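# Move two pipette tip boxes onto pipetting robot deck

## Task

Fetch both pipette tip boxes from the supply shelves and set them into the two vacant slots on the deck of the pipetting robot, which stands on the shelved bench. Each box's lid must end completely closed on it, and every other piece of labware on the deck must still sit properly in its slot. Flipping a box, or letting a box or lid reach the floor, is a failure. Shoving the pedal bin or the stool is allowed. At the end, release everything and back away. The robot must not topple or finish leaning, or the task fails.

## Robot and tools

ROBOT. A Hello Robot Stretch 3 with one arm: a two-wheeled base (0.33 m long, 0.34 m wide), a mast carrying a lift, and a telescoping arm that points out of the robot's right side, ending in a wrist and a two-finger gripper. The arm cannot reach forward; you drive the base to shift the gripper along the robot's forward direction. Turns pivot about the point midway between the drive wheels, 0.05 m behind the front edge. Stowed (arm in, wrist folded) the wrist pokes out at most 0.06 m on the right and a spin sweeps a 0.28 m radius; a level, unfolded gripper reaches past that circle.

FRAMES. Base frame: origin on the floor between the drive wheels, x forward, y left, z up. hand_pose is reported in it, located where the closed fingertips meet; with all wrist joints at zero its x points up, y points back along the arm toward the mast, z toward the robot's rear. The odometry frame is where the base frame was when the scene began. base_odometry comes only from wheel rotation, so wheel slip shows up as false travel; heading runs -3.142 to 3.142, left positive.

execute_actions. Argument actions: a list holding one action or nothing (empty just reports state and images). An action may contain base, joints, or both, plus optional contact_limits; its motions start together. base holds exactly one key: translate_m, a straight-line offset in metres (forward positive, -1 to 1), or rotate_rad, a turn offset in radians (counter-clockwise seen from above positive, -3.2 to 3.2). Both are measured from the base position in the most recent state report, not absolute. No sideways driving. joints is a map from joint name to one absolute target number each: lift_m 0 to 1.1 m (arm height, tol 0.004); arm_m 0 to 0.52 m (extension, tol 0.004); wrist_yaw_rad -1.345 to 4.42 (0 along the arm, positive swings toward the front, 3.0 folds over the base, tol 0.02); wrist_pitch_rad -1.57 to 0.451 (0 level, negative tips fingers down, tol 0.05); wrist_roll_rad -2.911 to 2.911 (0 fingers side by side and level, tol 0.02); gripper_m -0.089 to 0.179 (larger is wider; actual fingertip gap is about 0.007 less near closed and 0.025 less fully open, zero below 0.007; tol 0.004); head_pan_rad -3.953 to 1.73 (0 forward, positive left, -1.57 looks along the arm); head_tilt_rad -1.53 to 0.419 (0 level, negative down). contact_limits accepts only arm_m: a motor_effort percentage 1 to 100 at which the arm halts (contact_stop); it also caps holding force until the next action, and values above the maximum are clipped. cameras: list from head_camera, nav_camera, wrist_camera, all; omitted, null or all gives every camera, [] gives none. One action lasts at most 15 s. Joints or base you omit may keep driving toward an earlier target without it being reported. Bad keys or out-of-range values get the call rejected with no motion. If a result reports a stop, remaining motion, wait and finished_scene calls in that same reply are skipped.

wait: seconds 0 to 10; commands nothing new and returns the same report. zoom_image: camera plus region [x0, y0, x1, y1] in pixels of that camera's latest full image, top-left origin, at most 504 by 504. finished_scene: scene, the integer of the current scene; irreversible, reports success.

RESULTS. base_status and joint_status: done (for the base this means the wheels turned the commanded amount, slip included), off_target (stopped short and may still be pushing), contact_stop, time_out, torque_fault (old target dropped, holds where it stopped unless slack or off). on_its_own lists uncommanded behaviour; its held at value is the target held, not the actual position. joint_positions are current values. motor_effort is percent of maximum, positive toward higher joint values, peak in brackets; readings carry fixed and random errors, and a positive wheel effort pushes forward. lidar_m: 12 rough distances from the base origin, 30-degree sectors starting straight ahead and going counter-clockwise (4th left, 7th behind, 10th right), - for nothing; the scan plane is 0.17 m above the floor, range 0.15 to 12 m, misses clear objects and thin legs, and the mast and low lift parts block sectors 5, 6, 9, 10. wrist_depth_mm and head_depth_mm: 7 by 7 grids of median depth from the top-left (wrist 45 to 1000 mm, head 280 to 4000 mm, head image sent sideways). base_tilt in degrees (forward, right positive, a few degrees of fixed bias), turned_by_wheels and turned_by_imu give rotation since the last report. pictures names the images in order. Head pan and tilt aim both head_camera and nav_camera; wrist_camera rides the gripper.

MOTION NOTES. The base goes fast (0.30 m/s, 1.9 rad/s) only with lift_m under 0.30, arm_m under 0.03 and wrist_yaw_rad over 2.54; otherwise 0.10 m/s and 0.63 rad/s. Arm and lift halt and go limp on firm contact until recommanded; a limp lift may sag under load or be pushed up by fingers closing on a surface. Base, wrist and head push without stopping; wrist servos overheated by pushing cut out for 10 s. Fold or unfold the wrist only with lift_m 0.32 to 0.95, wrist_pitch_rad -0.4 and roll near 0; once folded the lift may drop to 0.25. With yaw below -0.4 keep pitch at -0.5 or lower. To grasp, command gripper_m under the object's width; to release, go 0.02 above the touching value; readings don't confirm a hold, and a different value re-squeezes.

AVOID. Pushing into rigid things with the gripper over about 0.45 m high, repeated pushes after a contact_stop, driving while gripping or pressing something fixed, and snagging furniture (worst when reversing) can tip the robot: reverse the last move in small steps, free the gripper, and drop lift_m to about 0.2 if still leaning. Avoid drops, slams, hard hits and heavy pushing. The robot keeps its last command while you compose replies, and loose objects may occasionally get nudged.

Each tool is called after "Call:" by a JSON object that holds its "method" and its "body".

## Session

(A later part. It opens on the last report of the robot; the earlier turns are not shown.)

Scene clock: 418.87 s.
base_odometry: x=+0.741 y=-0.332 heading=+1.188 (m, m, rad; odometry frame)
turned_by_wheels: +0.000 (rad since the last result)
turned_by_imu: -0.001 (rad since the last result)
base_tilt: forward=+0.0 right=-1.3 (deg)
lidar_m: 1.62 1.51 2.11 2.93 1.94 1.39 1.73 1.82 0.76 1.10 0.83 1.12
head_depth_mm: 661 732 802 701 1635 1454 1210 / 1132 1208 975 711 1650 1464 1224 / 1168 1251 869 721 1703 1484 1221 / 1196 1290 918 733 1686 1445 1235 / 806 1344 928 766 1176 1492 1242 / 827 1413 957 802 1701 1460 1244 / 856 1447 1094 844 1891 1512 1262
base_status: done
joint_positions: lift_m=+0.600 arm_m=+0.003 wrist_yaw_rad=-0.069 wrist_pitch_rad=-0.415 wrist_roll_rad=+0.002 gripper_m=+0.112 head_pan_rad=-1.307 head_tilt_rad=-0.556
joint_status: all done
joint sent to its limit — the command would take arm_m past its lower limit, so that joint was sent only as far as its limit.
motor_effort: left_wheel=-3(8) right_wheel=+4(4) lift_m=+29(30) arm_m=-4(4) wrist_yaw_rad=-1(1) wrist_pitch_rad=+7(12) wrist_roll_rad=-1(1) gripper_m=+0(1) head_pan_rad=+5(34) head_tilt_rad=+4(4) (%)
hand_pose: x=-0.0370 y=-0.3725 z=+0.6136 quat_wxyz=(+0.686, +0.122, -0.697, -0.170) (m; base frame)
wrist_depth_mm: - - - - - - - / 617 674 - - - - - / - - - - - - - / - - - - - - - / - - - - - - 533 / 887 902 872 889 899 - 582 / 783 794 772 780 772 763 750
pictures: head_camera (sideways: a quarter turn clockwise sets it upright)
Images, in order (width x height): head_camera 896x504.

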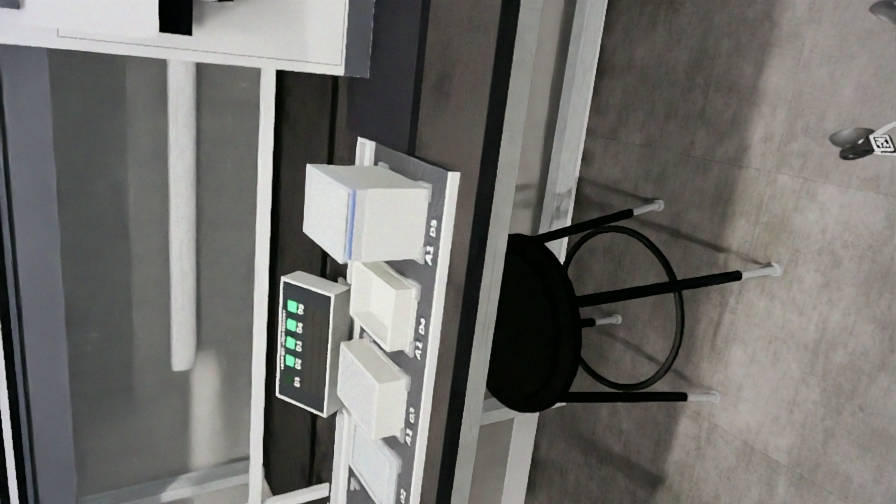

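Call:
{"method": "execute_actions", "body": {"actions": [{"base":{"rotate_rad":-1.138},"joints":{"wrist_yaw_rad":3.0,"lift_m":0.4,"gripper_m":0.04,"head_pan_rad":-1.57,"head_tilt_rad":-0.8}}], "cameras": []}}

Call:
{"method": "execute_actions", "body": {"actions": [{"joints":{"lift_m":0.29}}], "cameras": []}}

Call:
{"method": "execute_actions", "body": {"actions": [{"base":{"translate_m":-1.0}}], "cameras": []}}

Call:
{"method": "execute_actions", "body": {"actions": [{"base":{"translate_m":-0.556}}], "cameras": []}}

Call:
{"method": "execute_actions", "body": {"actions": [{"base":{"rotate_rad":-0.48},"joints":{"lift_m":0.5}}], "cameras": []}}

Call:
{"method": "execute_actions", "body": {"actions": [{"joints":{"wrist_yaw_rad":0.4,"gripper_m":0.179}}], "cameras": []}}

Call:
{"method": "execute_actions", "body": {"actions": [{"joints":{"wrist_pitch_rad":-0.2,"arm_m":0.1}}], "cameras": ["head_camera","wrist_camera"]}}

Scene clock: 434.93 s.
base_odometry: x=+0.741 y=-0.332 heading=+0.050 (m, m, rad; odometry frame)
turned_by_wheels: -1.138 (rad since the last result)
turned_by_imu: -1.122 (rad since the last result)
base_tilt: forward=+0.0 right=-1.3 (deg)
lidar_m: 0.84 1.12 2.03 1.51 1.94 2.92 1.94 1.40 1.73 1.78 0.76 1.26
head_depth_mm: 1453 1663 1873 1768 1473 1255 1099 / 1523 1724 1980 1771 1481 1272 1130 / 1586 1830 2086 1799 1488 1281 1144 / 1667 1925 2171 1794 1496 1288 1149 / 1764 2043 2241 1838 1522 1298 1133 / 1806 2010 2164 1864 1429 1313 1137 / 1645 1781 1903 970 1508 1306 1150
base_status: done
joint_positions: lift_m=+0.400 arm_m=+0.003 wrist_yaw_rad=+2.997 wrist_pitch_rad=-0.415 wrist_roll_rad=+0.002 gripper_m=+0.040 head_pan_rad=-1.563 head_tilt_rad=-0.790
joint_status: all done
motor_effort: left_wheel=+4(9) right_wheel=-5(9) lift_m=+29(30) arm_m=-3(4) wrist_yaw_rad=+4(3) wrist_pitch_rad=+7(7) wrist_roll_rad=-1(1) gripper_m=+1(86) head_pan_rad=-5(33) head_tilt_rad=-7(34) (%)
hand_pose: x=+0.0110 y=+0.0742 z=+0.4135 quat_wxyz=(+0.196, +0.701, +0.096, +0.679) (m; base frame)
wrist_depth_mm: - - - - - - - / - - - - - - - / - - - - - - - / 966 982 964 923 954 913 940 / 797 801 - 758 799 764 764 / 673 657 - 657 - 649 643 / 561 569 567 560 558 564 563
pictures: none
No camera images: the call's "cameras" was empty. Leave "cameras" out to get every camera's image.

Scene clock: 436.77 s.
base_odometry: x=+0.741 y=-0.332 heading=+0.050 (m, m, rad; odometry frame)
turned_by_wheels: +0.000 (rad since the last result)
turned_by_imu: +0.000 (rad since the last result)
base_tilt: forward=+0.0 right=-1.3 (deg)
lidar_m: 0.83 1.12 2.03 1.51 1.94 2.92 1.94 1.40 1.73 1.78 0.76 1.26
head_depth_mm: 1450 1640 1882 1770 1476 1269 1097 / 1513 1719 1995 1775 1482 1273 1110 / 1591 1818 2070 1805 1497 1288 1126 / 1677 1920 2157 1804 1503 1291 1128 / 1756 2046 2239 1825 1519 1305 1132 / 1826 2031 2170 1849 1443 1303 1137 / 1643 1765 1893 965 1517 1316 1149
base_status: not commanded
joint_positions: lift_m=+0.290 arm_m=+0.003 wrist_yaw_rad=+2.998 wrist_pitch_rad=-0.415 wrist_roll_rad=+0.002 gripper_m=+0.040 head_pan_rad=-1.563 head_tilt_rad=-0.790
joint_status: all done
motor_effort: left_wheel=+4(4) right_wheel=-5(5) lift_m=+28(31) arm_m=-3(3) wrist_yaw_rad=+2(3) wrist_pitch_rad=+7(7) wrist_roll_rad=-1(1) gripper_m=+0(0) head_pan_rad=-5(4) head_tilt_rad=-7(6) (%)
hand_pose: x=+0.0110 y=+0.0743 z=+0.3035 quat_wxyz=(+0.196, +0.701, +0.096, +0.679) (m; base frame)
wrist_depth_mm: - - - - - - - / - - - - - - - / - - - - - - 939 / 770 773 751 763 754 758 756 / 619 625 - 617 631 626 615 / 521 518 - 523 - 516 515 / 473 - - - 454 447 446
pictures: none
No camera images: the call's "cameras" was empty. Leave "cameras" out to get every camera's image.

Scene clock: 441.70 s.
base_odometry: x=-0.257 y=-0.382 heading=+0.050 (m, m, rad; odometry frame)
turned_by_wheels: +0.000 (rad since the last result)
turned_by_imu: -0.003 (rad since the last result)
base_tilt: forward=+0.0 right=-1.3 (deg)
lidar_m: 1.83 2.06 1.89 1.94 2.14 2.04 1.86 0.99 1.10 0.83 1.73 1.49
head_depth_mm: 860 778 1251 1088 1390 1263 1112 / 705 800 1062 1132 1394 1275 1117 / 1161 1309 1523 1690 1430 1283 1118 / 1211 1401 1649 1811 1508 1289 1127 / 1276 1500 1766 1825 1516 1300 1130 / 1362 1580 1917 1851 1517 1307 1141 / 1427 1691 2062 1844 1546 1313 1146
base_status: done
joint_positions: lift_m=+0.290 arm_m=+0.003 wrist_yaw_rad=+2.998 wrist_pitch_rad=-0.415 wrist_roll_rad=+0.002 gripper_m=+0.040 head_pan_rad=-1.563 head_tilt_rad=-0.790
joint_status: not commanded
motor_effort: left_wheel=+4(8) right_wheel=-4(14) lift_m=+30(30) arm_m=-4(4) wrist_yaw_rad=+2(3) wrist_pitch_rad=+7(7) wrist_roll_rad=-1(1) gripper_m=+0(0) head_pan_rad=-4(5) head_tilt_rad=-7(7) (%)
hand_pose: x=+0.0108 y=+0.0743 z=+0.3035 quat_wxyz=(+0.195, +0.701, +0.096, +0.679) (m; base frame)
wrist_depth_mm: - - - - - - - / - - - - - - - / - - - - - - 967 / 771 764 772 754 754 745 750 / 630 634 - 621 634 611 603 / 518 520 - 516 - 520 516 / 468 - - - 446 443 441
pictures: none
No camera images: the call's "cameras" was empty. Leave "cameras" out to get every camera's image.

Scene clock: 445.23 s.
base_odometry: x=-0.813 y=-0.410 heading=+0.051 (m, m, rad; odometry frame)
turned_by_wheels: +0.000 (rad since the last result)
turned_by_imu: -0.002 (rad since the last result)
base_tilt: forward=+0.0 right=-1.3 (deg)
lidar_m: 2.59 2.25 2.14 2.20 1.63 1.57 1.48 1.07 0.54 1.01 0.91 1.99
head_depth_mm: 814 669 568 1028 882 1171 1104 / 835 678 1117 985 914 1212 1112 / 873 692 1186 1050 1299 1246 1121 / 693 701 1240 1061 1356 1282 1129 / 952 713 1274 1068 1430 1299 1138 / 929 728 1155 1113 1418 1304 1141 / 849 774 990 1128 1541 1305 1151
base_status: done
joint_positions: lift_m=+0.290 arm_m=+0.003 wrist_yaw_rad=+2.998 wrist_pitch_rad=-0.415 wrist_roll_rad=+0.002 gripper_m=+0.040 head_pan_rad=-1.563 head_tilt_rad=-0.790
joint_status: not commanded
motor_effort: left_wheel=+4(8) right_wheel=-5(13) lift_m=+29(30) arm_m=-4(4) wrist_yaw_rad=+2(2) wrist_pitch_rad=+7(7) wrist_roll_rad=-1(1) gripper_m=+0(0) head_pan_rad=-5(5) head_tilt_rad=-7(7) (%)
hand_pose: x=+0.0108 y=+0.0743 z=+0.3035 quat_wxyz=(+0.195, +0.701, +0.096, +0.679) (m; base frame)
wrist_depth_mm: - - - - - - - / - - - - - - - / - - - - - - 973 / 783 787 763 746 757 756 753 / 625 621 - 638 631 603 606 / 532 529 - 519 - 521 512 / 468 - - - 450 453 442
pictures: none
No camera images: the call's "cameras" was empty. Leave "cameras" out to get every camera's image.

Scene clock: 447.97 s.
base_odometry: x=-0.813 y=-0.410 heading=-0.429 (m, m, rad; odometry frame)
turned_by_wheels: -0.480 (rad since the last result)
turned_by_imu: -0.473 (rad since the last result)
base_tilt: forward=+0.0 right=-1.3 (deg)
lidar_m: 1.99 2.60 2.23 2.14 2.20 1.62 1.57 1.42 0.55 0.54 1.02 0.91
head_depth_mm: 816 989 1152 1393 1469 1258 1128 / 471 515 583 738 1412 1259 1145 / 810 689 796 1003 941 1229 1143 / 829 669 586 1060 949 1238 1157 / 825 711 593 1018 956 1242 1131 / 825 723 601 1076 936 1258 1133 / 828 733 609 1090 949 1262 1143
base_status: done
joint_positions: lift_m=+0.500 arm_m=+0.003 wrist_yaw_rad=+2.998 wrist_pitch_rad=-0.415 wrist_roll_rad=+0.002 gripper_m=+0.040 head_pan_rad=-1.563 head_tilt_rad=-0.791
joint_status: all done
motor_effort: left_wheel=+3(12) right_wheel=-5(12) lift_m=+42(46) arm_m=-3(3) wrist_yaw_rad=+2(2) wrist_pitch_rad=+7(7) wrist_roll_rad=-1(1) gripper_m=+0(1) head_pan_rad=-4(5) head_tilt_rad=-6(7) (%)
hand_pose: x=+0.0108 y=+0.0743 z=+0.5131 quat_wxyz=(+0.195, +0.701, +0.096, +0.679) (m; base frame)
wrist_depth_mm: - - - - - - - / - - - - - - - / - - - - - - - / - - - - - - - / 927 897 - 939 938 928 892 / 768 787 - 786 - 764 768 / 675 677 675 657 658 659 657
pictures: none
No camera images: the call's "cameras" was empty. Leave "cameras" out to get every camera's image.

Scene clock: 450.27 s.
base_odometry: x=-0.813 y=-0.410 heading=-0.429 (m, m, rad; odometry frame)
turned_by_wheels: +0.000 (rad since the last result)
turned_by_imu: +0.000 (rad since the last result)
base_tilt: forward=+0.0 right=-1.3 (deg)
lidar_m: 1.99 2.59 2.22 2.14 2.20 1.60 1.57 1.41 0.55 0.54 1.03 0.91
head_depth_mm: 815 984 1159 1395 1465 1261 1122 / 472 516 583 738 1420 1261 1146 / 808 688 791 1003 943 1217 1162 / 830 668 587 1053 953 1237 1092 / 825 709 594 1010 952 1250 1127 / 822 718 602 1078 941 1256 1133 / 824 732 608 1085 948 1258 1151
base_status: not commanded
joint_positions: lift_m=+0.500 arm_m=+0.003 wrist_yaw_rad=+0.403 wrist_pitch_rad=-0.415 wrist_roll_rad=+0.002 gripper_m=+0.179 head_pan_rad=-1.563 head_tilt_rad=-0.791
joint_status: all done
motor_effort: left_wheel=+4(3) right_wheel=-5(5) lift_m=+42(42) arm_m=-4(3) wrist_yaw_rad=-4(6) wrist_pitch_rad=+7(7) wrist_roll_rad=-1(1) gripper_m=+0(90) head_pan_rad=-4(5) head_tilt_rad=-6(7) (%)
hand_pose: x=+0.0666 y=-0.3550 z=+0.5131 quat_wxyz=(+0.707, +0.281, -0.649, -0.005) (m; base frame)
wrist_depth_mm: 572 647 621 619 405 577 442 / 577 427 382 341 343 338 318 / 665 784 - 861 311 271 251 / - 830 - 948 820 728 308 / 911 807 794 776 809 742 286 / 822 729 672 692 623 649 293 / 655 670 657 606 579 557 362
pictures: none
No camera images: the call's "cameras" was empty. Leave "cameras" out to get every camera's image.

Scene clock: 452.20 s.
base_odometry: x=-0.813 y=-0.410 heading=-0.429 (m, m, rad; odometry frame)
turned_by_wheels: +0.000 (rad since the last result)
turned_by_imu: +0.000 (rad since the last result)
base_tilt: forward=+0.0 right=-1.3 (deg)
lidar_m: 2.00 2.60 2.22 2.14 2.20 1.60 1.57 1.41 0.55 0.54 1.02 0.91
head_depth_mm: 816 985 1149 1393 1462 1263 1115 / 473 515 582 738 1411 1300 - / 808 689 796 1008 921 1214 1096 / 829 669 586 1061 949 1247 1122 / 827 710 592 1008 955 1237 1130 / 826 721 600 1086 942 1248 1132 / 828 733 608 1089 953 1263 1147
base_status: not commanded
joint_positions: lift_m=+0.500 arm_m=+0.100 wrist_yaw_rad=+0.402 wrist_pitch_rad=-0.225 wrist_roll_rad=+0.002 gripper_m=+0.179 head_pan_rad=-1.563 head_tilt_rad=-0.791
joint_status: all done
motor_effort: left_wheel=+3(4) right_wheel=-5(5) lift_m=+42(43) arm_m=+2(0) wrist_yaw_rad=-3(3) wrist_pitch_rad=+11(12) wrist_roll_rad=-1(1) gripper_m=+0(0) head_pan_rad=-4(5) head_tilt_rad=-7(7) (%)
hand_pose: x=+0.0741 y=-0.4697 z=+0.5579 quat_wxyz=(+0.704, +0.218, -0.673, +0.062) (m; base frame)
wrist_depth_mm: 589 733 711 643 580 529 444 / 597 746 766 678 604 548 413 / 511 511 505 447 356 502 376 / 398 340 317 314 314 313 293 / 646 843 299 255 229 229 234 / 635 821 856 817 715 206 188 / 671 705 710 667 697 665 315
pictures: head_camera (sideways: a quarter turn clockwise sets it upright), wrist_camera
Images, in order (width x height): head_camera 896x504, wrist_camera 644x364.

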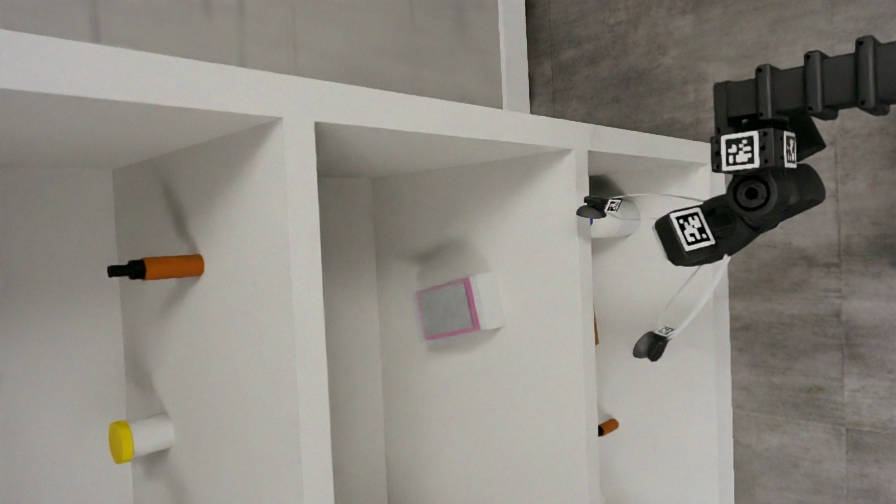

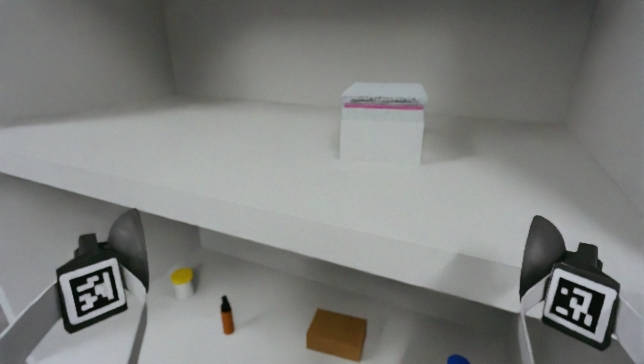

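Call:
{"method": "execute_actions", "body": {"actions": [{"base":{"translate_m":0.088},"joints":{"wrist_pitch_rad":-0.28,"wrist_yaw_rad":0.23,"lift_m":0.512,"arm_m":0.25},"contact_limits":{"arm_m":12}}], "cameras": ["head_camera","wrist_camera"]}}

Scene clock: 462.73 s.
base_odometry: x=-0.733 y=-0.447 heading=-0.429 (m, m, rad; odometry frame)
turned_by_wheels: +0.000 (rad since the last result)
turned_by_imu: +0.000 (rad since the last result)
base_tilt: forward=+0.0 right=-1.3 (deg)
lidar_m: 1.91 2.50 2.22 2.14 2.22 1.70 1.65 1.41 0.57 0.68 0.91 0.84
head_depth_mm: 570 585 595 732 1428 1269 1115 / 797 678 781 967 912 1242 1101 / 831 657 1110 1047 913 1232 1120 / 830 700 588 992 957 1236 1130 / 826 709 591 1072 958 1233 1127 / 827 723 601 1083 940 1243 1140 / 824 734 607 1092 949 1259 1145
base_status: done
joint_positions: lift_m=+0.512 arm_m=+0.250 wrist_yaw_rad=+0.231 wrist_pitch_rad=-0.294 wrist_roll_rad=+0.002 gripper_m=+0.179 head_pan_rad=-1.563 head_tilt_rad=-0.791
joint_status: all done
motor_effort: left_wheel=+4(10) right_wheel=-5(5) lift_m=+42(45) arm_m=+2(6) wrist_yaw_rad=-2(5) wrist_pitch_rad=+6(10) wrist_roll_rad=-1(1) gripper_m=+0(0) head_pan_rad=-5(5) head_tilt_rad=-7(7) (%)
contact_limits: arm_m 12 (drawing in: default 21, maximum 33; extending or still: default 26, maximum 43)
hand_pose: x=+0.0331 y=-0.6266 z=+0.5531 quat_wxyz=(+0.707, +0.184, -0.683, -0.023) (m; base frame)
wrist_depth_mm: 558 533 486 463 433 407 380 / 580 563 528 488 453 432 379 / 411 413 406 216 214 398 349 / 283 281 279 210 206 279 277 / 215 220 214 214 214 213 211 / - 173 174 174 174 172 179 / 141 146 146 145 146 145 139
pictures: head_camera (sideways: a quarter turn clockwise sets it upright), wrist_camera
Images, in order (width x height): head_camera 896x504, wrist_camera 644x364.

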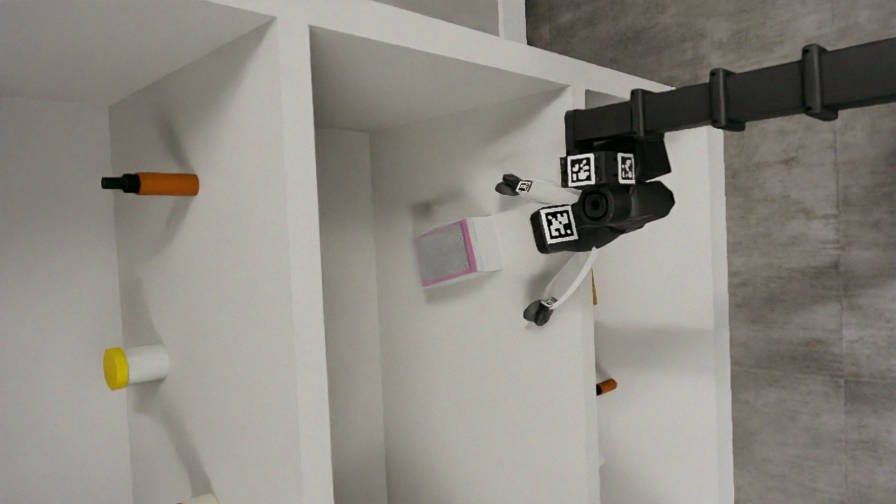

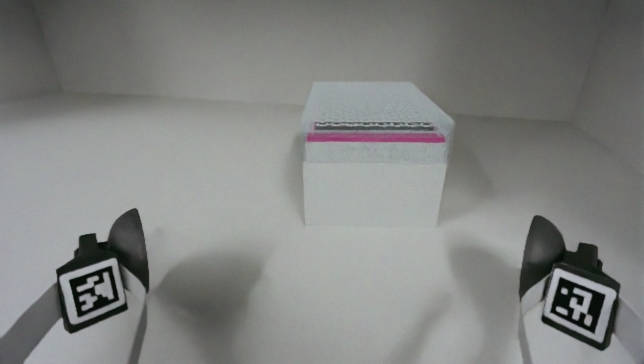

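Call:
{"method": "execute_actions", "body": {"actions": [{"joints":{"wrist_yaw_rad":0.2,"lift_m":0.506,"arm_m":0.332},"contact_limits":{"arm_m":12}}], "cameras": []}}

Call:
{"method": "execute_actions", "body": {"actions": [{"joints":{"gripper_m":0.06}}], "cameras": ["wrist_camera"]}}

Call:
{"method": "execute_actions", "body": {"actions": [{"joints":{"wrist_yaw_rad":-0.02,"arm_m":0.2}}], "cameras": ["head_camera","wrist_camera"]}}

Scene clock: 471.70 s.
base_odometry: x=-0.733 y=-0.447 heading=-0.429 (m, m, rad; odometry frame)
turned_by_wheels: +0.000 (rad since the last result)
turned_by_imu: -0.001 (rad since the last result)
base_tilt: forward=+0.0 right=-1.3 (deg)
lidar_m: 1.91 2.51 2.22 2.14 2.23 1.70 1.66 1.41 0.57 0.68 0.91 0.84
head_depth_mm: 569 588 593 734 1440 1260 1106 / 798 676 783 967 910 1245 1094 / 828 657 1108 1057 1290 1229 1125 / 828 699 588 994 1317 1232 1117 / 823 709 592 1072 955 1242 1132 / 828 722 600 1082 936 1254 1139 / 829 734 610 1087 951 1254 1145
base_status: not commanded
joint_positions: lift_m=+0.506 arm_m=+0.332 wrist_yaw_rad=+0.202 wrist_pitch_rad=-0.295 wrist_roll_rad=+0.002 gripper_m=+0.179 head_pan_rad=-1.563 head_tilt_rad=-0.791
joint_status: all done
motor_effort: left_wheel=+4(4) right_wheel=-5(5) lift_m=+29(36) arm_m=+2(3) wrist_yaw_rad=-2(4) wrist_pitch_rad=+7(7) wrist_roll_rad=-1(1) gripper_m=+0(0) head_pan_rad=-4(4) head_tilt_rad=-6(7) (%)
contact_limits: arm_m 12 (drawing in: default 21, maximum 33; extending or still: default 26, maximum 43)
hand_pose: x=+0.0262 y=-0.7101 z=+0.5475 quat_wxyz=(+0.706, +0.174, -0.686, -0.033) (m; base frame)
wrist_depth_mm: 457 437 406 382 354 344 323 / 502 464 438 405 377 362 339 / 399 388 381 177 351 375 324 / 270 269 150 130 131 264 264 / 205 209 134 129 129 203 203 / - 166 146 140 143 165 169 / 134 139 139 139 139 138 133
pictures: none
No camera images: the call's "cameras" was empty. Leave "cameras" out to get every camera's image.

Scene clock: 473.37 s.
base_odometry: x=-0.733 y=-0.447 heading=-0.429 (m, m, rad; odometry frame)
turned_by_wheels: +0.000 (rad since the last result)
turned_by_imu: +0.000 (rad since the last result)
base_tilt: forward=+0.0 right=-1.3 (deg)
lidar_m: 1.91 2.50 2.22 2.14 2.22 1.70 1.65 1.42 0.57 0.68 0.90 0.84
head_depth_mm: 571 587 595 732 1420 1272 1107 / 793 678 782 966 911 1249 1087 / 829 657 1112 1051 1289 1238 1120 / 826 697 587 989 1321 1240 1127 / 827 710 591 1068 955 1246 1133 / 825 721 601 1079 941 1251 1141 / 826 732 608 1081 950 1258 1137
base_status: not commanded
joint_positions: lift_m=+0.506 arm_m=+0.332 wrist_yaw_rad=+0.200 wrist_pitch_rad=-0.286 wrist_roll_rad=+0.001 gripper_m=+0.061 head_pan_rad=-1.563 head_tilt_rad=-0.791
joint_status: all done
motor_effort: left_wheel=+3(4) right_wheel=-4(5) lift_m=+29(29) arm_m=+1(2) wrist_yaw_rad=-1(2) wrist_pitch_rad=+3(7) wrist_roll_rad=-1(1) gripper_m=-13(92) head_pan_rad=-4(5) head_tilt_rad=-7(6) (%)
hand_pose: x=+0.0261 y=-0.7110 z=+0.5496 quat_wxyz=(+0.706, +0.170, -0.686, -0.030) (m; base frame)
wrist_depth_mm: 458 432 410 383 359 341 323 / 500 466 433 408 379 358 336 / 408 408 404 185 368 372 336 / 279 276 247 128 135 270 270 / 210 210 129 128 128 209 206 / 169 173 138 137 136 175 167 / 141 141 141 141 140 140 140
pictures: wrist_camera
Images, in order (width x height): wrist_camera 644x364.

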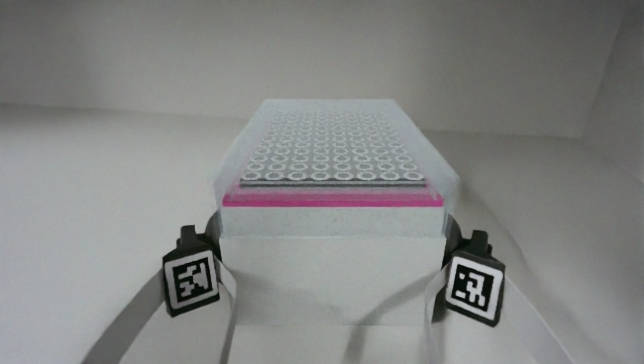

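Scene clock: 475.60 s.
base_odometry: x=-0.733 y=-0.447 heading=-0.429 (m, m, rad; odometry frame)
turned_by_wheels: +0.000 (rad since the last result)
turned_by_imu: +0.000 (rad since the last result)
base_tilt: forward=+0.0 right=-1.3 (deg)
lidar_m: 1.91 2.50 2.21 2.14 2.22 1.70 1.65 1.41 0.57 0.68 0.90 0.84
head_depth_mm: 569 588 593 732 1439 1276 1108 / 797 679 778 973 910 1237 1106 / 828 658 1116 1050 875 1229 1118 / 826 698 588 1059 953 1242 1128 / 829 711 593 1069 957 1241 1130 / 823 721 602 1078 940 1249 1137 / 827 733 608 1082 949 1259 1150
base_status: not commanded
joint_positions: lift_m=+0.506 arm_m=+0.200 wrist_yaw_rad=-0.018 wrist_pitch_rad=-0.287 wrist_roll_rad=+0.001 gripper_m=+0.061 head_pan_rad=-1.563 head_tilt_rad=-0.791
joint_status: all done
motor_effort: left_wheel=+5(5) right_wheel=-7(9) lift_m=+30(30) arm_m=-4(7) wrist_yaw_rad=-3(16) wrist_pitch_rad=+3(3) wrist_roll_rad=-1(0) gripper_m=-13(13) head_pan_rad=-5(5) head_tilt_rad=-6(6) (%)
hand_pose: x=-0.0258 y=-0.5842 z=+0.5493 quat_wxyz=(+0.699, +0.095, -0.701, -0.108) (m; base frame)
wrist_depth_mm: 494 493 487 478 491 325 212 / 534 526 518 514 511 321 212 / 407 407 404 186 365 324 212 / 277 276 244 128 135 274 213 / 211 211 129 127 127 209 197 / 169 172 138 137 136 174 168 / 141 141 141 141 140 138 140
pictures: head_camera (sideways: a quarter turn clockwise sets it upright), wrist_camera
Images, in order (width x height): head_camera 896x504, wrist_camera 644x364.

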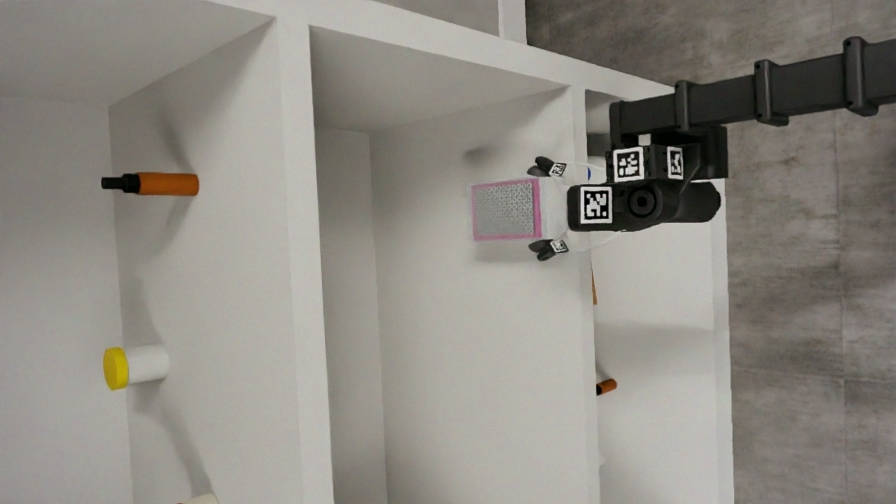

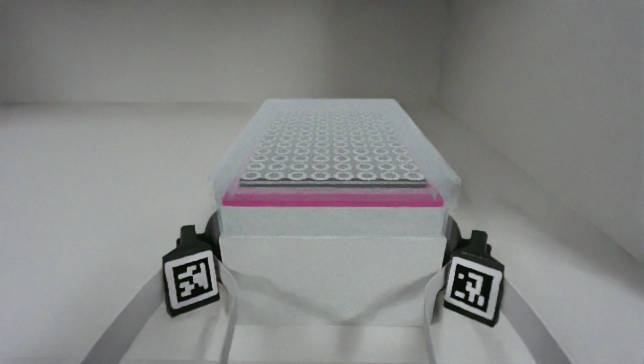

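Call:
{"method": "execute_actions", "body": {"actions": [{"joints":{"gripper_m":0.035}}], "cameras": []}}

Call:
{"method": "execute_actions", "body": {"actions": [{"joints":{"lift_m":0.53}}], "cameras": ["wrist_camera"]}}

Scene clock: 482.17 s.
base_odometry: x=-0.733 y=-0.447 heading=-0.429 (m, m, rad; odometry frame)
turned_by_wheels: +0.000 (rad since the last result)
turned_by_imu: +0.000 (rad since the last result)
base_tilt: forward=+0.0 right=-1.3 (deg)
lidar_m: 1.91 2.50 2.22 2.14 2.22 1.70 1.65 1.42 0.57 0.68 0.91 0.84
head_depth_mm: 569 588 593 730 1427 1261 1110 / 802 677 785 974 907 1240 1102 / 825 654 1109 1048 877 1229 1118 / 823 699 588 1055 950 1240 1124 / 829 710 592 1074 957 1243 1135 / 826 718 600 1080 940 1251 1132 / 823 733 609 1088 950 1255 1148
base_status: not commanded
joint_positions: lift_m=+0.506 arm_m=+0.200 wrist_yaw_rad=-0.018 wrist_pitch_rad=-0.287 wrist_roll_rad=+0.001 gripper_m=+0.036 head_pan_rad=-1.563 head_tilt_rad=-0.791
joint_status: all done
motor_effort: left_wheel=+5(5) right_wheel=-7(7) lift_m=+29(29) arm_m=-4(4) wrist_yaw_rad=-2(3) wrist_pitch_rad=+3(3) wrist_roll_rad=-1(1) gripper_m=-21(95) head_pan_rad=-5(4) head_tilt_rad=-6(7) (%)
hand_pose: x=-0.0258 y=-0.5842 z=+0.5493 quat_wxyz=(+0.699, +0.095, -0.701, -0.108) (m; base frame)
wrist_depth_mm: 493 485 485 484 488 323 213 / 521 524 518 519 504 326 213 / 405 407 401 185 361 325 212 / 278 276 246 128 135 272 212 / 209 210 129 127 127 208 197 / 169 172 139 136 136 174 168 / 141 141 141 141 141 138 141
pictures: none
No camera images: the call's "cameras" was empty. Leave "cameras" out to get every camera's image.

Scene clock: 483.13 s.
base_odometry: x=-0.733 y=-0.447 heading=-0.429 (m, m, rad; odometry frame)
turned_by_wheels: +0.000 (rad since the last result)
turned_by_imu: +0.000 (rad since the last result)
base_tilt: forward=+0.0 right=-1.3 (deg)
lidar_m: 1.91 2.51 2.22 2.14 2.22 1.70 1.65 1.41 0.57 0.68 0.91 0.84
head_depth_mm: 570 587 594 732 1441 1269 1119 / 798 682 782 975 917 - 1115 / 826 659 1114 1049 871 1225 1120 / 826 699 589 1056 953 1234 1127 / 827 709 592 1072 957 1251 1128 / 831 722 601 1082 936 1246 1132 / 823 733 608 1087 946 1258 1139
base_status: not commanded
joint_positions: lift_m=+0.530 arm_m=+0.200 wrist_yaw_rad=-0.018 wrist_pitch_rad=-0.305 wrist_roll_rad=+0.001 gripper_m=+0.036 head_pan_rad=-1.563 head_tilt_rad=-0.791
joint_status: all done
motor_effort: left_wheel=+5(5) right_wheel=-6(7) lift_m=+43(45) arm_m=-4(4) wrist_yaw_rad=-2(2) wrist_pitch_rad=+11(11) wrist_roll_rad=-1(1) gripper_m=-20(21) head_pan_rad=-5(4) head_tilt_rad=-7(7) (%)
hand_pose: x=-0.0258 y=-0.5824 z=+0.5686 quat_wxyz=(+0.698, +0.101, -0.700, -0.114) (m; base frame)
wrist_depth_mm: 492 488 490 486 493 320 213 / 530 526 528 518 512 326 213 / 448 450 448 450 448 321 213 / 314 314 280 134 137 292 214 / 240 240 130 130 129 239 212 / 196 200 137 136 135 201 193 / 165 164 159 154 158 157 162
pictures: wrist_camera
Images, in order (width x height): wrist_camera 644x364.

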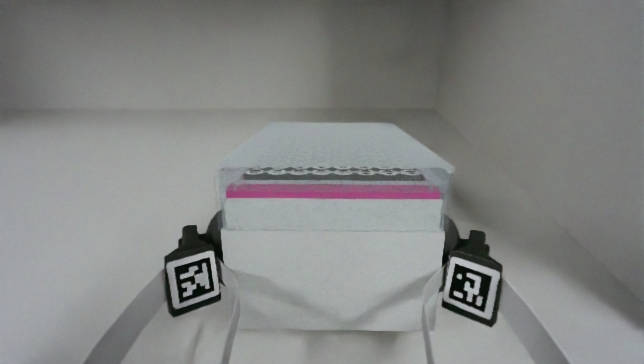

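Call:
{"method": "execute_actions", "body": {"actions": [{"joints":{"lift_m":0.495,"wrist_pitch_rad":-0.13,"arm_m":0.185}}], "cameras": []}}

Call:
{"method": "execute_actions", "body": {"actions": [{"joints":{"lift_m":0.46,"wrist_pitch_rad":0.03}}], "cameras": []}}

Call:
{"method": "execute_actions", "body": {"actions": [{"joints":{"lift_m":0.425,"wrist_pitch_rad":0.18}}], "cameras": ["wrist_camera"]}}

Call:
{"method": "execute_actions", "body": {"actions": [{"joints":{"lift_m":0.39,"wrist_pitch_rad":0.33}}], "cameras": ["wrist_camera","head_camera"]}}

Scene clock: 493.77 s.
base_odometry: x=-0.733 y=-0.447 heading=-0.429 (m, m, rad; odometry frame)
turned_by_wheels: +0.000 (rad since the last result)
turned_by_imu: -0.001 (rad since the last result)
base_tilt: forward=+0.0 right=-1.3 (deg)
lidar_m: 1.90 2.50 2.22 2.14 2.22 1.69 1.66 1.42 0.56 0.68 0.91 0.84
head_depth_mm: 571 586 593 733 1434 1257 1104 / 801 678 781 970 915 1246 1107 / 825 656 1110 1046 875 1209 1116 / 829 697 588 1052 938 1235 1125 / 830 710 594 1073 953 1244 1126 / 824 721 601 1080 942 1257 1138 / 823 733 607 1091 946 1259 1144
base_status: not commanded
joint_positions: lift_m=+0.495 arm_m=+0.185 wrist_yaw_rad=-0.018 wrist_pitch_rad=-0.157 wrist_roll_rad=+0.001 gripper_m=+0.036 head_pan_rad=-1.563 head_tilt_rad=-0.791
joint_status: all done
motor_effort: left_wheel=+5(5) right_wheel=-6(6) lift_m=+29(38) arm_m=-3(4) wrist_yaw_rad=-2(2) wrist_pitch_rad=+12(16) wrist_roll_rad=+0(1) gripper_m=-19(20) head_pan_rad=-5(5) head_tilt_rad=-6(6) (%)
hand_pose: x=-0.0260 y=-0.5795 z=+0.5700 quat_wxyz=(+0.704, +0.049, -0.705, -0.062) (m; base frame)
wrist_depth_mm: 509 511 508 513 499 324 212 / 541 532 535 522 525 320 212 / 551 547 544 547 546 321 213 / 382 384 353 139 141 323 213 / 263 265 134 132 132 264 212 / 200 205 136 135 135 211 192 / 162 163 156 150 156 156 162
pictures: none
No camera images: the call's "cameras" was empty. Leave "cameras" out to get every camera's image.

Scene clock: 494.90 s.
base_odometry: x=-0.733 y=-0.447 heading=-0.429 (m, m, rad; odometry frame)
turned_by_wheels: +0.000 (rad since the last result)
turned_by_imu: +0.000 (rad since the last result)
base_tilt: forward=+0.0 right=-1.3 (deg)
lidar_m: 1.91 2.50 2.22 2.14 2.23 1.70 1.65 1.41 0.57 0.68 0.90 0.84
head_depth_mm: 570 586 595 735 1424 1266 1113 / 801 679 779 972 915 1245 1107 / 829 655 1112 1048 874 - 1109 / 826 698 587 1055 938 1241 1127 / 827 707 593 1072 954 1239 1130 / 827 722 601 1076 938 1252 1139 / 827 734 610 1087 952 1256 1132
base_status: not commanded
joint_positions: lift_m=+0.460 arm_m=+0.185 wrist_yaw_rad=-0.018 wrist_pitch_rad=+0.001 wrist_roll_rad=+0.001 gripper_m=+0.036 head_pan_rad=-1.563 head_tilt_rad=-0.791
joint_status: all done
motor_effort: left_wheel=+5(5) right_wheel=-6(6) lift_m=+29(29) arm_m=-3(3) wrist_yaw_rad=-2(2) wrist_pitch_rad=+13(17) wrist_roll_rad=-1(1) gripper_m=-21(19) head_pan_rad=-5(4) head_tilt_rad=-6(6) (%)
hand_pose: x=-0.0261 y=-0.5865 z=+0.5751 quat_wxyz=(+0.707, -0.007, -0.707, -0.006) (m; base frame)
wrist_depth_mm: 526 530 523 532 525 325 213 / 538 547 543 549 527 327 215 / 552 567 551 557 544 322 214 / 560 569 524 139 454 321 212 / 322 320 137 135 135 299 211 / 218 225 136 135 134 237 202 / 165 165 159 152 159 159 168
pictures: none
No camera images: the call's "cameras" was empty. Leave "cameras" out to get every camera's image.

Scene clock: 496.03 s.
base_odometry: x=-0.733 y=-0.447 heading=-0.429 (m, m, rad; odometry frame)
turned_by_wheels: +0.000 (rad since the last result)
turned_by_imu: +0.000 (rad since the last result)
base_tilt: forward=+0.0 right=-1.3 (deg)
lidar_m: 1.90 2.50 2.22 2.14 2.21 1.69 1.65 1.42 0.57 0.68 0.90 0.84
head_depth_mm: 571 588 594 733 1435 1255 1112 / 800 680 779 971 912 1227 1105 / 827 658 1114 1046 878 - 1116 / 827 701 589 1060 946 1236 1124 / 827 711 592 1073 955 1242 1127 / 825 720 601 1084 941 1248 1135 / 823 736 606 1087 947 1257 1138
base_status: not commanded
joint_positions: lift_m=+0.425 arm_m=+0.185 wrist_yaw_rad=-0.018 wrist_pitch_rad=+0.150 wrist_roll_rad=+0.001 gripper_m=+0.036 head_pan_rad=-1.563 head_tilt_rad=-0.791
joint_status: all done
motor_effort: left_wheel=+4(5) right_wheel=-6(6) lift_m=+29(31) arm_m=-3(4) wrist_yaw_rad=-2(2) wrist_pitch_rad=+13(18) wrist_roll_rad=-1(1) gripper_m=-20(20) head_pan_rad=-5(4) head_tilt_rad=-6(6) (%)
hand_pose: x=-0.0261 y=-0.5871 z=+0.5785 quat_wxyz=(+0.706, -0.059, -0.705, +0.047) (m; base frame)
wrist_depth_mm: 581 569 556 567 552 325 213 / 566 558 563 567 556 327 215 / 561 559 557 561 559 320 213 / 575 563 559 144 456 322 213 / 456 470 139 138 137 307 212 / 250 261 136 135 135 262 210 / 169 170 160 153 154 165 177
pictures: wrist_camera
Images, in order (width x height): wrist_camera 644x364.

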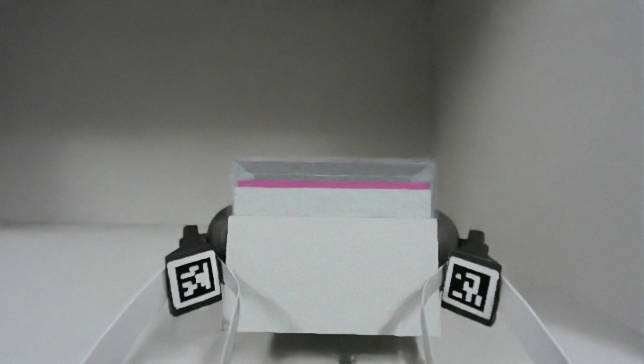

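Scene clock: 497.17 s.
base_odometry: x=-0.733 y=-0.447 heading=-0.429 (m, m, rad; odometry frame)
turned_by_wheels: +0.000 (rad since the last result)
turned_by_imu: +0.000 (rad since the last result)
base_tilt: forward=+0.0 right=-1.3 (deg)
lidar_m: 1.90 2.50 2.21 2.14 2.22 1.70 1.65 1.42 0.57 0.68 0.90 0.84
head_depth_mm: 569 587 593 732 1433 1260 1120 / 797 680 783 969 915 1221 1115 / 831 655 1114 1046 891 - 1116 / 829 701 588 1056 952 1239 1129 / 829 711 594 1069 949 1259 1128 / 827 722 600 1075 941 1245 1136 / 826 732 608 1093 945 1256 1147
base_status: not commanded
joint_positions: lift_m=+0.390 arm_m=+0.185 wrist_yaw_rad=-0.018 wrist_pitch_rad=+0.299 wrist_roll_rad=+0.001 gripper_m=+0.036 head_pan_rad=-1.563 head_tilt_rad=-0.791
joint_status: all done
motor_effort: left_wheel=+4(5) right_wheel=-6(6) lift_m=+29(30) arm_m=-4(3) wrist_yaw_rad=-2(2) wrist_pitch_rad=+14(18) wrist_roll_rad=-1(1) gripper_m=-20(19) head_pan_rad=-5(5) head_tilt_rad=-6(7) (%)
hand_pose: x=-0.0259 y=-0.5822 z=+0.5814 quat_wxyz=(+0.700, -0.111, -0.698, +0.099) (m; base frame)
wrist_depth_mm: 613 612 618 611 570 328 215 / 614 611 602 611 603 323 215 / 603 588 589 585 582 323 215 / 587 570 572 158 504 323 214 / 561 574 142 140 140 309 211 / 324 360 135 134 134 279 212 / 177 179 166 155 158 173 192
pictures: head_camera (sideways: a quarter turn clockwise sets it upright), wrist_camera
Images, in order (width x height): head_camera 896x504, wrist_camera 644x364.

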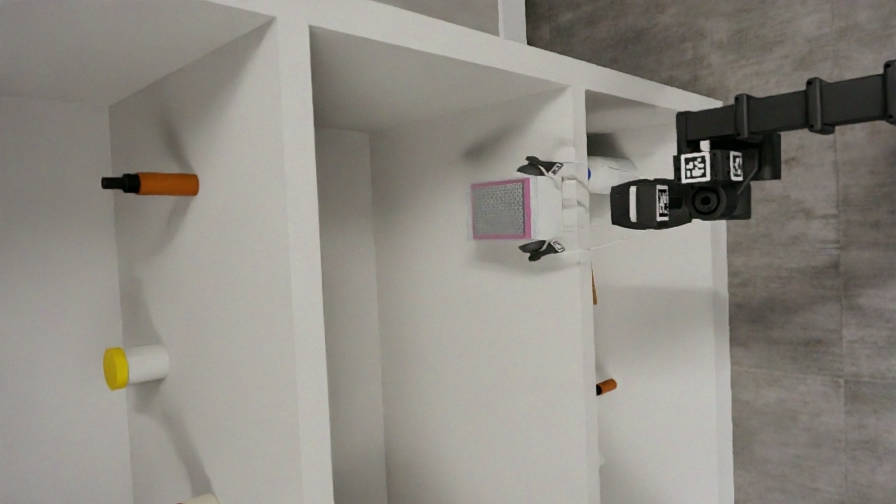

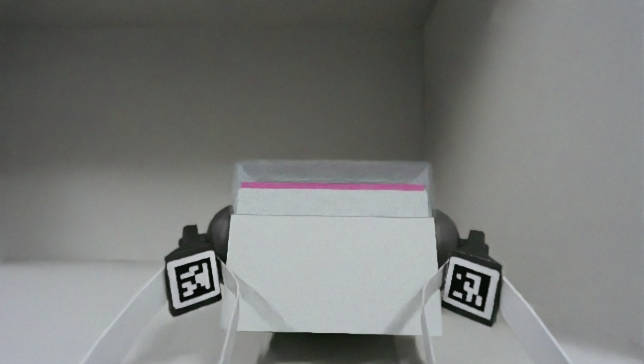

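Call:
{"method": "execute_actions", "body": {"actions": [{"joints":{"lift_m":0.38,"wrist_pitch_rad":0.45}}], "cameras": []}}

Call:
{"method": "execute_actions", "body": {"actions": [{"joints":{"lift_m":0.395}}], "cameras": ["wrist_camera","head_camera"]}}

Scene clock: 504.13 s.
base_odometry: x=-0.733 y=-0.447 heading=-0.429 (m, m, rad; odometry frame)
turned_by_wheels: +0.000 (rad since the last result)
turned_by_imu: +0.000 (rad since the last result)
base_tilt: forward=+0.0 right=-1.3 (deg)
lidar_m: 1.91 2.50 2.22 2.14 2.23 1.70 1.65 1.41 0.57 0.68 0.91 0.84
head_depth_mm: 572 587 593 731 1430 1270 1107 / 800 677 782 970 912 1224 1109 / 825 657 1114 1046 888 - 1113 / 826 701 589 1056 949 1240 1136 / 831 712 592 1065 957 1234 1132 / 828 722 601 1078 942 1241 1135 / 824 732 609 1086 947 1262 1143
base_status: not commanded
joint_positions: lift_m=+0.380 arm_m=+0.185 wrist_yaw_rad=-0.018 wrist_pitch_rad=+0.387 wrist_roll_rad=+0.001 gripper_m=+0.036 head_pan_rad=-1.563 head_tilt_rad=-0.791
joint_status: wrist_pitch_rad off_target (ended at +0.387, target +0.450); the others done
joint sent to its limit — the command would take wrist_pitch_rad past its upper limit, so that joint was sent only as far as its limit.
motor_effort: left_wheel=+5(4) right_wheel=-5(6) lift_m=+30(30) arm_m=-3(3) wrist_yaw_rad=-2(2) wrist_pitch_rad=+20(21) wrist_roll_rad=+0(1) gripper_m=-20(20) head_pan_rad=-4(5) head_tilt_rad=-6(6) (%)
hand_pose: x=-0.0258 y=-0.5766 z=+0.5933 quat_wxyz=(+0.695, -0.142, -0.693, +0.130) (m; base frame)
wrist_depth_mm: 559 559 554 541 522 325 216 / 639 632 646 624 614 326 215 / 620 608 620 615 594 324 214 / 588 589 588 584 515 323 213 / 571 579 142 142 141 310 212 / 553 560 134 134 135 279 212 / 228 234 211 197 200 227 205
pictures: none
No camera images: the call's "cameras" was empty. Leave "cameras" out to get every camera's image.

Scene clock: 504.97 s.
base_odometry: x=-0.733 y=-0.447 heading=-0.429 (m, m, rad; odometry frame)
turned_by_wheels: +0.000 (rad since the last result)
turned_by_imu: +0.000 (rad since the last result)
base_tilt: forward=+0.0 right=-1.3 (deg)
lidar_m: 1.91 2.50 2.22 2.13 2.22 1.70 1.65 1.41 0.57 0.68 0.91 0.84
head_depth_mm: 570 587 594 734 1440 1255 1105 / 799 679 782 972 912 1222 1112 / 831 659 1117 1054 898 - 1122 / 833 699 588 1057 929 1239 1128 / 823 712 593 1068 957 1242 1129 / 826 723 601 1075 941 1248 1138 / 826 733 608 1089 951 1264 1148
base_status: not commanded
joint_positions: lift_m=+0.395 arm_m=+0.185 wrist_yaw_rad=-0.018 wrist_pitch_rad=+0.389 wrist_roll_rad=+0.001 gripper_m=+0.036 head_pan_rad=-1.563 head_tilt_rad=-0.791
joint_status: all done
motor_effort: left_wheel=+5(4) right_wheel=-5(6) lift_m=+44(44) arm_m=-3(3) wrist_yaw_rad=-2(2) wrist_pitch_rad=+19(20) wrist_roll_rad=-1(1) gripper_m=-20(19) head_pan_rad=-5(4) head_tilt_rad=-7(6) (%)
hand_pose: x=-0.0258 y=-0.5765 z=+0.6082 quat_wxyz=(+0.695, -0.142, -0.693, +0.130) (m; base frame)
wrist_depth_mm: 528 534 526 514 520 327 214 / 640 641 637 634 588 326 215 / 619 616 621 604 597 321 215 / 612 588 605 600 510 326 214 / 578 581 143 142 141 312 213 / 545 556 135 134 134 279 212 / 290 297 268 244 252 290 211
pictures: head_camera (sideways: a quarter turn clockwise sets it upright), wrist_camera
Images, in order (width x height): head_camera 896x504, wrist_camera 644x364.

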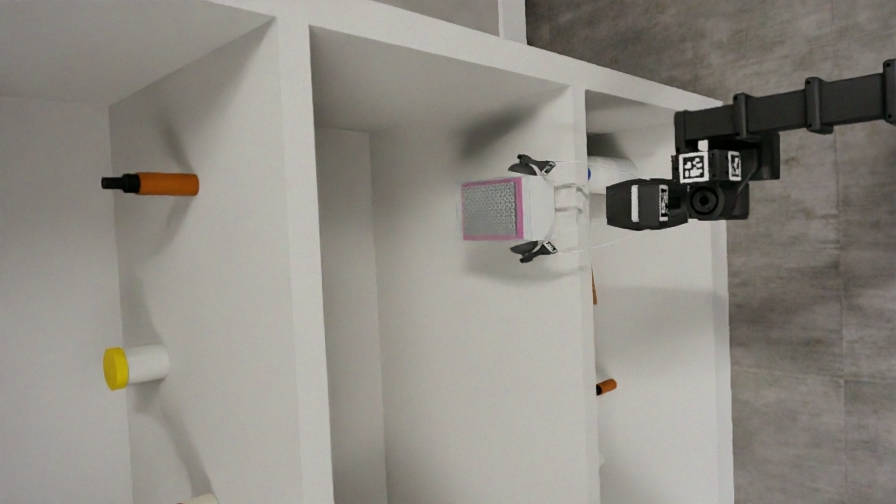

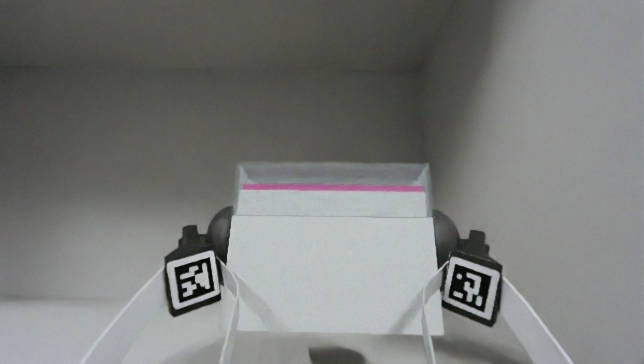

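Call:
{"method": "execute_actions", "body": {"actions": [{"joints":{"arm_m":0.003}}], "cameras": []}}

Call:
{"method": "execute_actions", "body": {"actions": [{"base":{"rotate_rad":0.82}}], "cameras": []}}

Call:
{"method": "execute_actions", "body": {"actions": [{"base":{"translate_m":1.0},"joints":{"lift_m":0.82,"head_tilt_rad":-0.55}}], "cameras": []}}

Call:
{"method": "execute_actions", "body": {"actions": [{"base":{"translate_m":0.88}}], "cameras": []}}

Call:
{"method": "execute_actions", "body": {"actions": [{"base":{"rotate_rad":0.77}}], "cameras": ["wrist_camera","head_camera"]}}

Scene clock: 523.00 s.
base_odometry: x=-0.733 y=-0.447 heading=-0.429 (m, m, rad; odometry frame)
turned_by_wheels: +0.000 (rad since the last result)
turned_by_imu: -0.001 (rad since the last result)
base_tilt: forward=+0.0 right=-1.3 (deg)
lidar_m: 1.91 2.50 2.22 2.14 2.22 1.70 1.66 1.42 0.57 0.68 0.91 0.84
head_depth_mm: 571 586 595 734 1420 1270 1106 / 801 677 781 971 914 1229 1135 / 832 659 1110 1056 899 1222 - / 827 699 590 1056 929 1236 1122 / 831 712 593 1069 958 1240 1133 / 826 723 603 1071 945 1248 1141 / 827 733 607 1088 948 1263 1153
base_status: not commanded
joint_positions: lift_m=+0.395 arm_m=+0.003 wrist_yaw_rad=-0.019 wrist_pitch_rad=+0.389 wrist_roll_rad=+0.001 gripper_m=+0.036 head_pan_rad=-1.563 head_tilt_rad=-0.791
joint_status: all done
motor_effort: left_wheel=+4(4) right_wheel=-5(6) lift_m=+43(44) arm_m=-4(4) wrist_yaw_rad=-2(2) wrist_pitch_rad=+19(19) wrist_roll_rad=-1(0) gripper_m=-20(20) head_pan_rad=-4(5) head_tilt_rad=-7(7) (%)
hand_pose: x=-0.0260 y=-0.3945 z=+0.6084 quat_wxyz=(+0.695, -0.143, -0.692, +0.130) (m; base frame)
wrist_depth_mm: 544 527 529 519 504 376 886 / 695 688 667 676 593 349 843 / 776 796 802 813 652 348 813 / 786 776 787 772 505 322 788 / 752 770 142 141 141 313 766 / 720 735 135 134 134 296 757 / 295 302 286 287 286 290 714
pictures: none
No camera images: the call's "cameras" was empty. Leave "cameras" out to get every camera's image.

Scene clock: 525.23 s.
base_odometry: x=-0.733 y=-0.447 heading=+0.391 (m, m, rad; odometry frame)
turned_by_wheels: +0.820 (rad since the last result)
turned_by_imu: +0.807 (rad since the last result)
base_tilt: forward=+0.0 right=-1.3 (deg)
lidar_m: 2.53 2.14 2.14 1.86 1.80 1.87 1.16 0.57 0.83 0.84 2.17 1.90
head_depth_mm: 906 668 1169 1029 906 1188 1106 / 841 680 1210 1037 1333 1216 1132 / 810 757 1100 1081 1380 1248 - / 734 789 973 1170 1422 1268 1122 / 1378 1666 2022 1828 1519 1303 1130 / 1603 1938 2214 1830 1527 1306 1138 / 1851 2301 2335 1864 1530 1312 1149
base_status: done
joint_positions: lift_m=+0.395 arm_m=+0.003 wrist_yaw_rad=-0.019 wrist_pitch_rad=+0.389 wrist_roll_rad=+0.001 gripper_m=+0.036 head_pan_rad=-1.563 head_tilt_rad=-0.791
joint_status: not commanded
motor_effort: left_wheel=-3(10) right_wheel=+4(9) lift_m=+43(44) arm_m=-4(3) wrist_yaw_rad=-1(1) wrist_pitch_rad=+19(19) wrist_roll_rad=-1(1) gripper_m=-20(21) head_pan_rad=-4(4) head_tilt_rad=-6(7) (%)
hand_pose: x=-0.0260 y=-0.3945 z=+0.6084 quat_wxyz=(+0.695, -0.143, -0.692, +0.130) (m; base frame)
wrist_depth_mm: - - - 735 515 509 505 / - - - 663 647 644 625 / - - - 707 882 764 656 / - - - 652 868 766 638 / - - 143 142 141 727 643 / - - 135 134 134 686 614 / - - - 573 366 340 341
pictures: none
No camera images: the call's "cameras" was empty. Leave "cameras" out to get every camera's image.

Scene clock: 536.60 s.
base_odometry: x=+0.192 y=-0.066 heading=+0.391 (m, m, rad; odometry frame)
turned_by_wheels: +0.000 (rad since the last result)
turned_by_imu: +0.000 (rad since the last result)
base_tilt: forward=+0.0 right=-1.3 (deg)
lidar_m: 1.54 1.41 1.42 1.67 2.31 2.33 1.53 1.27 1.75 2.06 1.30 1.68
head_depth_mm: 1621 1756 1916 2080 1797 1444 1276 / 1760 1909 2115 2239 1697 1504 1245 / 1916 2126 2343 444 1661 1587 - / 2151 2354 2655 2350 1727 1480 1237 / 2105 2278 2490 2496 1868 1502 1235 / 1948 2079 2257 2387 1810 1495 1247 / 1803 1914 2046 2153 1837 1509 1255
base_status: done
joint_positions: lift_m=+0.820 arm_m=+0.003 wrist_yaw_rad=-0.019 wrist_pitch_rad=+0.390 wrist_roll_rad=+0.001 gripper_m=+0.036 head_pan_rad=-1.563 head_tilt_rad=-0.557
joint_status: all done
motor_effort: left_wheel=-3(4) right_wheel=+4(9) lift_m=+44(45) arm_m=-4(4) wrist_yaw_rad=-1(1) wrist_pitch_rad=+19(19) wrist_roll_rad=-1(1) gripper_m=-20(20) head_pan_rad=-4(5) head_tilt_rad=+4(28) (%)
hand_pose: x=-0.0260 y=-0.3944 z=+1.0335 quat_wxyz=(+0.695, -0.143, -0.692, +0.130) (m; base frame)
wrist_depth_mm: - - - - - - - / - - - - - - - / - - - - - - - / - - - - - - - / - - 142 142 141 - - / - - 135 135 134 - - / 859 - - - - - -
pictures: none
No camera images: the call's "cameras" was empty. Leave "cameras" out to get every camera's image.

Scene clock: 546.77 s.
base_odometry: x=+1.006 y=+0.269 heading=+0.390 (m, m, rad; odometry frame)
turned_by_wheels: +0.000 (rad since the last result)
turned_by_imu: +0.000 (rad since the last result)
base_tilt: forward=+0.0 right=-1.3 (deg)
lidar_m: 1.56 1.38 0.91 0.92 1.66 2.92 2.41 2.00 1.27 1.44 0.82 0.70
head_depth_mm: 2155 2326 1286 2174 1735 1445 1277 / 1948 2190 1160 2394 1640 1492 1262 / 1765 1918 1057 445 1653 1569 - / 861 1615 1045 845 1724 1475 1246 / 842 967 949 833 1798 1492 1240 / 875 1415 883 762 1765 1453 1249 / 822 1329 1063 721 1048 1462 1228
base_status: done
joint_positions: lift_m=+0.820 arm_m=+0.003 wrist_yaw_rad=-0.019 wrist_pitch_rad=+0.390 wrist_roll_rad=+0.001 gripper_m=+0.036 head_pan_rad=-1.563 head_tilt_rad=-0.557
joint_status: not commanded
motor_effort: left_wheel=-3(5) right_wheel=+4(10) lift_m=+44(44) arm_m=-4(4) wrist_yaw_rad=-1(1) wrist_pitch_rad=+19(19) wrist_roll_rad=-1(0) gripper_m=-19(20) head_pan_rad=-4(5) head_tilt_rad=+5(4) (%)
hand_pose: x=-0.0260 y=-0.3944 z=+1.0335 quat_wxyz=(+0.695, -0.143, -0.692, +0.130) (m; base frame)
wrist_depth_mm: - - - - - - - / 639 748 - - - - - / 867 771 858 - - - - / - - - 798 - - - / 918 - 142 142 141 - - / 542 - 135 134 134 - - / 387 436 466 530 722 - -
pictures: none
No camera images: the call's "cameras" was empty. Leave "cameras" out to get every camera's image.

Scene clock: 548.97 s.
base_odometry: x=+1.006 y=+0.269 heading=+1.160 (m, m, rad; odometry frame)
turned_by_wheels: +0.770 (rad since the last result)
turned_by_imu: +0.758 (rad since the last result)
base_tilt: forward=+0.0 right=-1.3 (deg)
lidar_m: 1.38 0.91 1.12 2.91 3.04 2.00 2.38 1.27 0.82 0.82 0.70 1.43
head_depth_mm: 1149 1269 847 703 1613 1401 1270 / 1159 1236 862 704 1038 1474 1256 / 1152 1234 993 445 1041 1557 - / 1156 1274 1008 705 1669 1486 1238 / 1050 1264 1030 744 1718 1493 1243 / 1145 1254 1126 750 1764 1032 1193 / 1161 1273 1399 754 1714 1519 1260
base_status: done
joint_positions: lift_m=+0.820 arm_m=+0.003 wrist_yaw_rad=-0.019 wrist_pitch_rad=+0.390 wrist_roll_rad=+0.001 gripper_m=+0.036 head_pan_rad=-1.563 head_tilt_rad=-0.557
joint_status: not commanded
motor_effort: left_wheel=-3(9) right_wheel=+4(9) lift_m=+43(44) arm_m=-4(4) wrist_yaw_rad=-1(1) wrist_pitch_rad=+19(19) wrist_roll_rad=-1(1) gripper_m=-20(19) head_pan_rad=-5(5) head_tilt_rad=+4(4) (%)
hand_pose: x=-0.0260 y=-0.3944 z=+1.0335 quat_wxyz=(+0.695, -0.143, -0.692, +0.130) (m; base frame)
wrist_depth_mm: - - - - - - - / - - - - - - - / - - - 748 726 745 732 / - - - - - - - / - - 143 142 141 - - / - - 135 135 134 - 517 / - 481 401 385 378 417 420
pictures: head_camera (sideways: a quarter turn clockwise sets it upright), wrist_camera
Images, in order (width x height): head_camera 896x504, wrist_camera 644x364.

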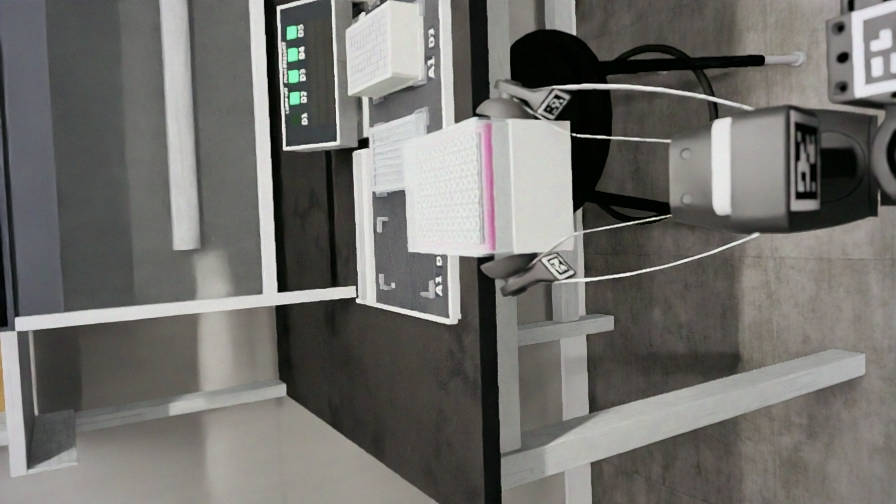

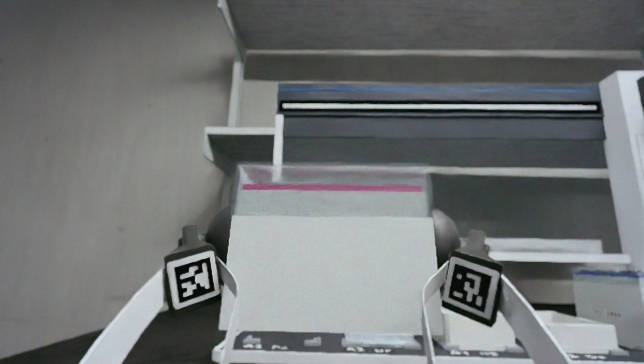

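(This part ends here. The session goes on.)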